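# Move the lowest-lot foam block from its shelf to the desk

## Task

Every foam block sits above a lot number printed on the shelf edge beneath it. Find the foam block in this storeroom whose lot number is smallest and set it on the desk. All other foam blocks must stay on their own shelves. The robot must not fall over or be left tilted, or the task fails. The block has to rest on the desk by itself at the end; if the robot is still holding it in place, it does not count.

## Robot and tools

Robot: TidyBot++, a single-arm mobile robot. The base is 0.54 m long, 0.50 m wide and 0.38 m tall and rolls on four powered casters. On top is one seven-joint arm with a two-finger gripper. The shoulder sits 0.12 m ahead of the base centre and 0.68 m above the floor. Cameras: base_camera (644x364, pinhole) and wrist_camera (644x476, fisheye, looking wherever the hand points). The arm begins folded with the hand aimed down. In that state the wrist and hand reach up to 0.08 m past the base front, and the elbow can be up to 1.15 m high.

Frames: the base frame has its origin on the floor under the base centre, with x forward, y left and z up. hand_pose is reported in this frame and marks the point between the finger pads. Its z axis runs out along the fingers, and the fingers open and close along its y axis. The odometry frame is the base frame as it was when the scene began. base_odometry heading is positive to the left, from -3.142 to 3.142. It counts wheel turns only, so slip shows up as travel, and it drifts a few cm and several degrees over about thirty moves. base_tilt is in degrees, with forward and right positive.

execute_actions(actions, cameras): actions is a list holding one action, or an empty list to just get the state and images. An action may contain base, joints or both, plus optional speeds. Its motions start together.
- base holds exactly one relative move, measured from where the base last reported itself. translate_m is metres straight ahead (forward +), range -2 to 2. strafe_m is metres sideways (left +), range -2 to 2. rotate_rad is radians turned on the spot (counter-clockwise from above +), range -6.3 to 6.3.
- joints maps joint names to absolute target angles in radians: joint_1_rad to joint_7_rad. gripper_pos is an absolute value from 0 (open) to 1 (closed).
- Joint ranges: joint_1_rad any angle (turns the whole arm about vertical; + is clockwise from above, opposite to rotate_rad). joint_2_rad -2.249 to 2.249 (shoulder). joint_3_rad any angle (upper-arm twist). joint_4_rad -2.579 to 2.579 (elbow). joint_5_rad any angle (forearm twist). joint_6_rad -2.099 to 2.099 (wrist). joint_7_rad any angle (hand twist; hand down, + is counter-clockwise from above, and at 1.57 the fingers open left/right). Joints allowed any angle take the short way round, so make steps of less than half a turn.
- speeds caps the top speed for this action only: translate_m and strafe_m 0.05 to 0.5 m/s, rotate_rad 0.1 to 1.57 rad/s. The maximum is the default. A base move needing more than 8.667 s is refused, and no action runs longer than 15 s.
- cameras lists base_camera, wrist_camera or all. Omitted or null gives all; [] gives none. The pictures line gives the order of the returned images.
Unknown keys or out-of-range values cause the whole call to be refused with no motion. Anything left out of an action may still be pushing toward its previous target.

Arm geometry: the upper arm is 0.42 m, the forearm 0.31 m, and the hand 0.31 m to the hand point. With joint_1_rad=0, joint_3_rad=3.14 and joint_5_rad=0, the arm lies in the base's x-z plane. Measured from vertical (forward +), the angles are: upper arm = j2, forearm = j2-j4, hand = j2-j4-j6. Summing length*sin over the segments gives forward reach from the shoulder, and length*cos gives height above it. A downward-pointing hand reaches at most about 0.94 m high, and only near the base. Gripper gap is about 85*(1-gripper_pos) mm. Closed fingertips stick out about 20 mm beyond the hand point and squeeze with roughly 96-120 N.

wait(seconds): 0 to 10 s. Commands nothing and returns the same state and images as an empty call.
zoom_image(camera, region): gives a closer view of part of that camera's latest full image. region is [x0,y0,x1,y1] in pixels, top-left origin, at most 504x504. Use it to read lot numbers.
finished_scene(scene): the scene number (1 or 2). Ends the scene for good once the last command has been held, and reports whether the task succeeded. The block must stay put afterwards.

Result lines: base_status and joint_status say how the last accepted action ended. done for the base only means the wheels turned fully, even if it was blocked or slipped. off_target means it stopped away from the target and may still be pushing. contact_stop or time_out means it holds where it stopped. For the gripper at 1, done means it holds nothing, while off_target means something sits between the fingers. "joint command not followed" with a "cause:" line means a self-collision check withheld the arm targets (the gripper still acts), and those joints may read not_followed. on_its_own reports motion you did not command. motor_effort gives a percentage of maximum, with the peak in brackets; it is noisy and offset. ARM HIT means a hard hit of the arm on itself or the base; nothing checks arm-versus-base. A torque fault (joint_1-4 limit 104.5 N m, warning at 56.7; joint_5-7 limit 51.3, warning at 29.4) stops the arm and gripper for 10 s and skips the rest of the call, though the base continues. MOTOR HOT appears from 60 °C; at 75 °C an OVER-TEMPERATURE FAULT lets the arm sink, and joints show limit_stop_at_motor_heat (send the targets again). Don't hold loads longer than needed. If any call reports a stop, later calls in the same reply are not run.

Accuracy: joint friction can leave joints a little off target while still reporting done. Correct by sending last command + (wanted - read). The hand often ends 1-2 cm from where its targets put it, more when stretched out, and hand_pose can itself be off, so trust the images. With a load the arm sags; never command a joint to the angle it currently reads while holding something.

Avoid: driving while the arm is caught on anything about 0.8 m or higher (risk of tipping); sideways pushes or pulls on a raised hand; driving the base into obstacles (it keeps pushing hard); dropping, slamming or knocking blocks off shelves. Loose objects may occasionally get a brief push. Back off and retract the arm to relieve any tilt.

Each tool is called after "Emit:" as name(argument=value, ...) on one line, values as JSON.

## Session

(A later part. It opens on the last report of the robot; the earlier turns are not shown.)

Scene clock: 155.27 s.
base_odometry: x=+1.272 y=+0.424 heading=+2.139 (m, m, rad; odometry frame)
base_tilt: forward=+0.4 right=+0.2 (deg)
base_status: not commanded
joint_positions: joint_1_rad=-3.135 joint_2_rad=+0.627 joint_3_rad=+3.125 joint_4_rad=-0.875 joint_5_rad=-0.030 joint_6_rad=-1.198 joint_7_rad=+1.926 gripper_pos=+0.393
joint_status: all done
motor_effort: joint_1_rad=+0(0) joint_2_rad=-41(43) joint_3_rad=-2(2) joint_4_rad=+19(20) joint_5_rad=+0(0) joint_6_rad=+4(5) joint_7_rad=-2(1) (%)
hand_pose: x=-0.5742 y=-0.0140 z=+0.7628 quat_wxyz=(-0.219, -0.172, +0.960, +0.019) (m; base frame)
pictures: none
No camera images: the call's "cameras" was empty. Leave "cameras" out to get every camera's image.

Emit:
execute_actions(actions=[{"joints":{"joint_2_rad":0.675}}], cameras=["wrist_camera"])

Scene clock: 158.10 s.
base_odometry: x=+1.272 y=+0.424 heading=+2.139 (m, m, rad; odometry frame)
base_tilt: forward=+0.5 right=+0.1 (deg)
base_status: not commanded
joint_positions: joint_1_rad=-3.135 joint_2_rad=+0.643 joint_3_rad=+3.125 joint_4_rad=-0.867 joint_5_rad=-0.030 joint_6_rad=-1.198 joint_7_rad=+1.926 gripper_pos=+0.393
joint_status: all done
motor_effort: joint_1_rad=+0(1) joint_2_rad=-36(42) joint_3_rad=-2(3) joint_4_rad=+17(19) joint_5_rad=+0(1) joint_6_rad=+4(5) joint_7_rad=-1(1) (%)
hand_pose: x=-0.5776 y=-0.0139 z=+0.7554 quat_wxyz=(-0.215, -0.172, +0.961, +0.018) (m; base frame)
pictures: wrist_camera
Images, in order (width x height): wrist_camera 644x476.

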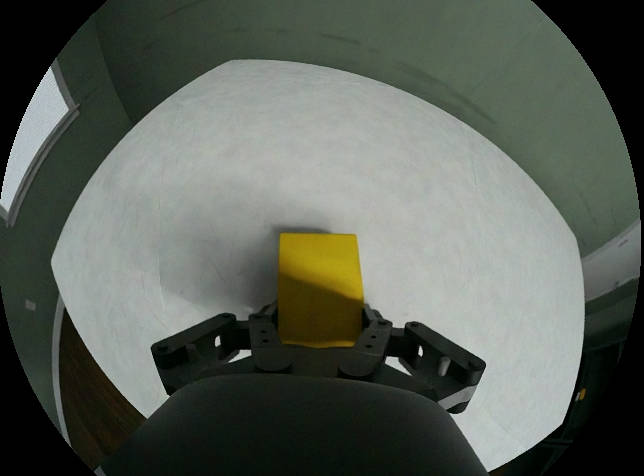

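Emit:
execute_actions(actions=[{"joints":{"joint_2_rad":0.645,"gripper_pos":0}}], cameras=[])

Emit:
execute_actions(actions=[{"joints":{"joint_2_rad":0.45}}], cameras=["wrist_camera"])

Scene clock: 162.00 s.
base_odometry: x=+1.272 y=+0.424 heading=+2.139 (m, m, rad; odometry frame)
base_tilt: forward=+0.4 right=+0.2 (deg)
base_status: not commanded
joint_positions: joint_1_rad=-3.135 joint_2_rad=+0.643 joint_3_rad=+3.125 joint_4_rad=-0.865 joint_5_rad=-0.030 joint_6_rad=-1.198 joint_7_rad=+1.926 gripper_pos=+0.000
joint_status: all done
motor_effort: joint_1_rad=+0(0) joint_2_rad=-40(42) joint_3_rad=-2(2) joint_4_rad=+18(19) joint_5_rad=+0(0) joint_6_rad=+4(5) joint_7_rad=-2(1) (%)
hand_pose: x=-0.5781 y=-0.0139 z=+0.7562 quat_wxyz=(-0.216, -0.172, +0.961, +0.018) (m; base frame)
pictures: none
No camera images: the call's "cameras" was empty. Leave "cameras" out to get every camera's image.

Scene clock: 163.23 s.
base_odometry: x=+1.272 y=+0.424 heading=+2.139 (m, m, rad; odometry frame)
base_tilt: forward=+0.4 right=+0.1 (deg)
base_status: not commanded
joint_positions: joint_1_rad=-3.135 joint_2_rad=+0.447 joint_3_rad=+3.125 joint_4_rad=-0.864 joint_5_rad=-0.030 joint_6_rad=-1.198 joint_7_rad=+1.926 gripper_pos=+0.000
joint_status: all done
motor_effort: joint_1_rad=+0(0) joint_2_rad=-35(44) joint_3_rad=-2(2) joint_4_rad=+19(20) joint_5_rad=+0(0) joint_6_rad=+6(5) joint_7_rad=-1(1) (%)
hand_pose: x=-0.5503 y=-0.0141 z=+0.8909 quat_wxyz=(-0.309, -0.170, +0.935, +0.035) (m; base frame)
pictures: wrist_camera
Images, in order (width x height): wrist_camera 644x476.

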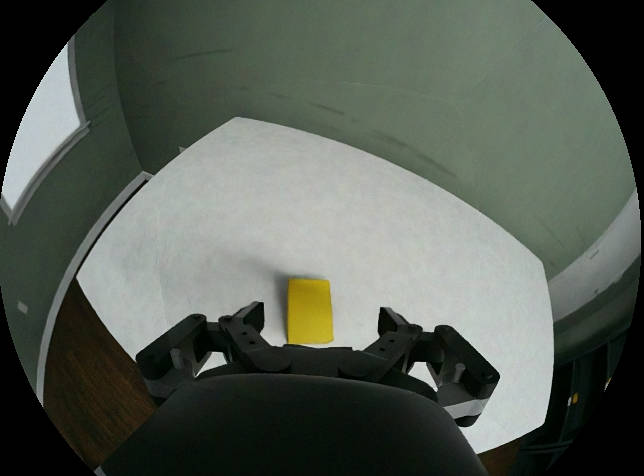

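Emit:
finished_scene(scene=2)

The scene is finished: the task was done.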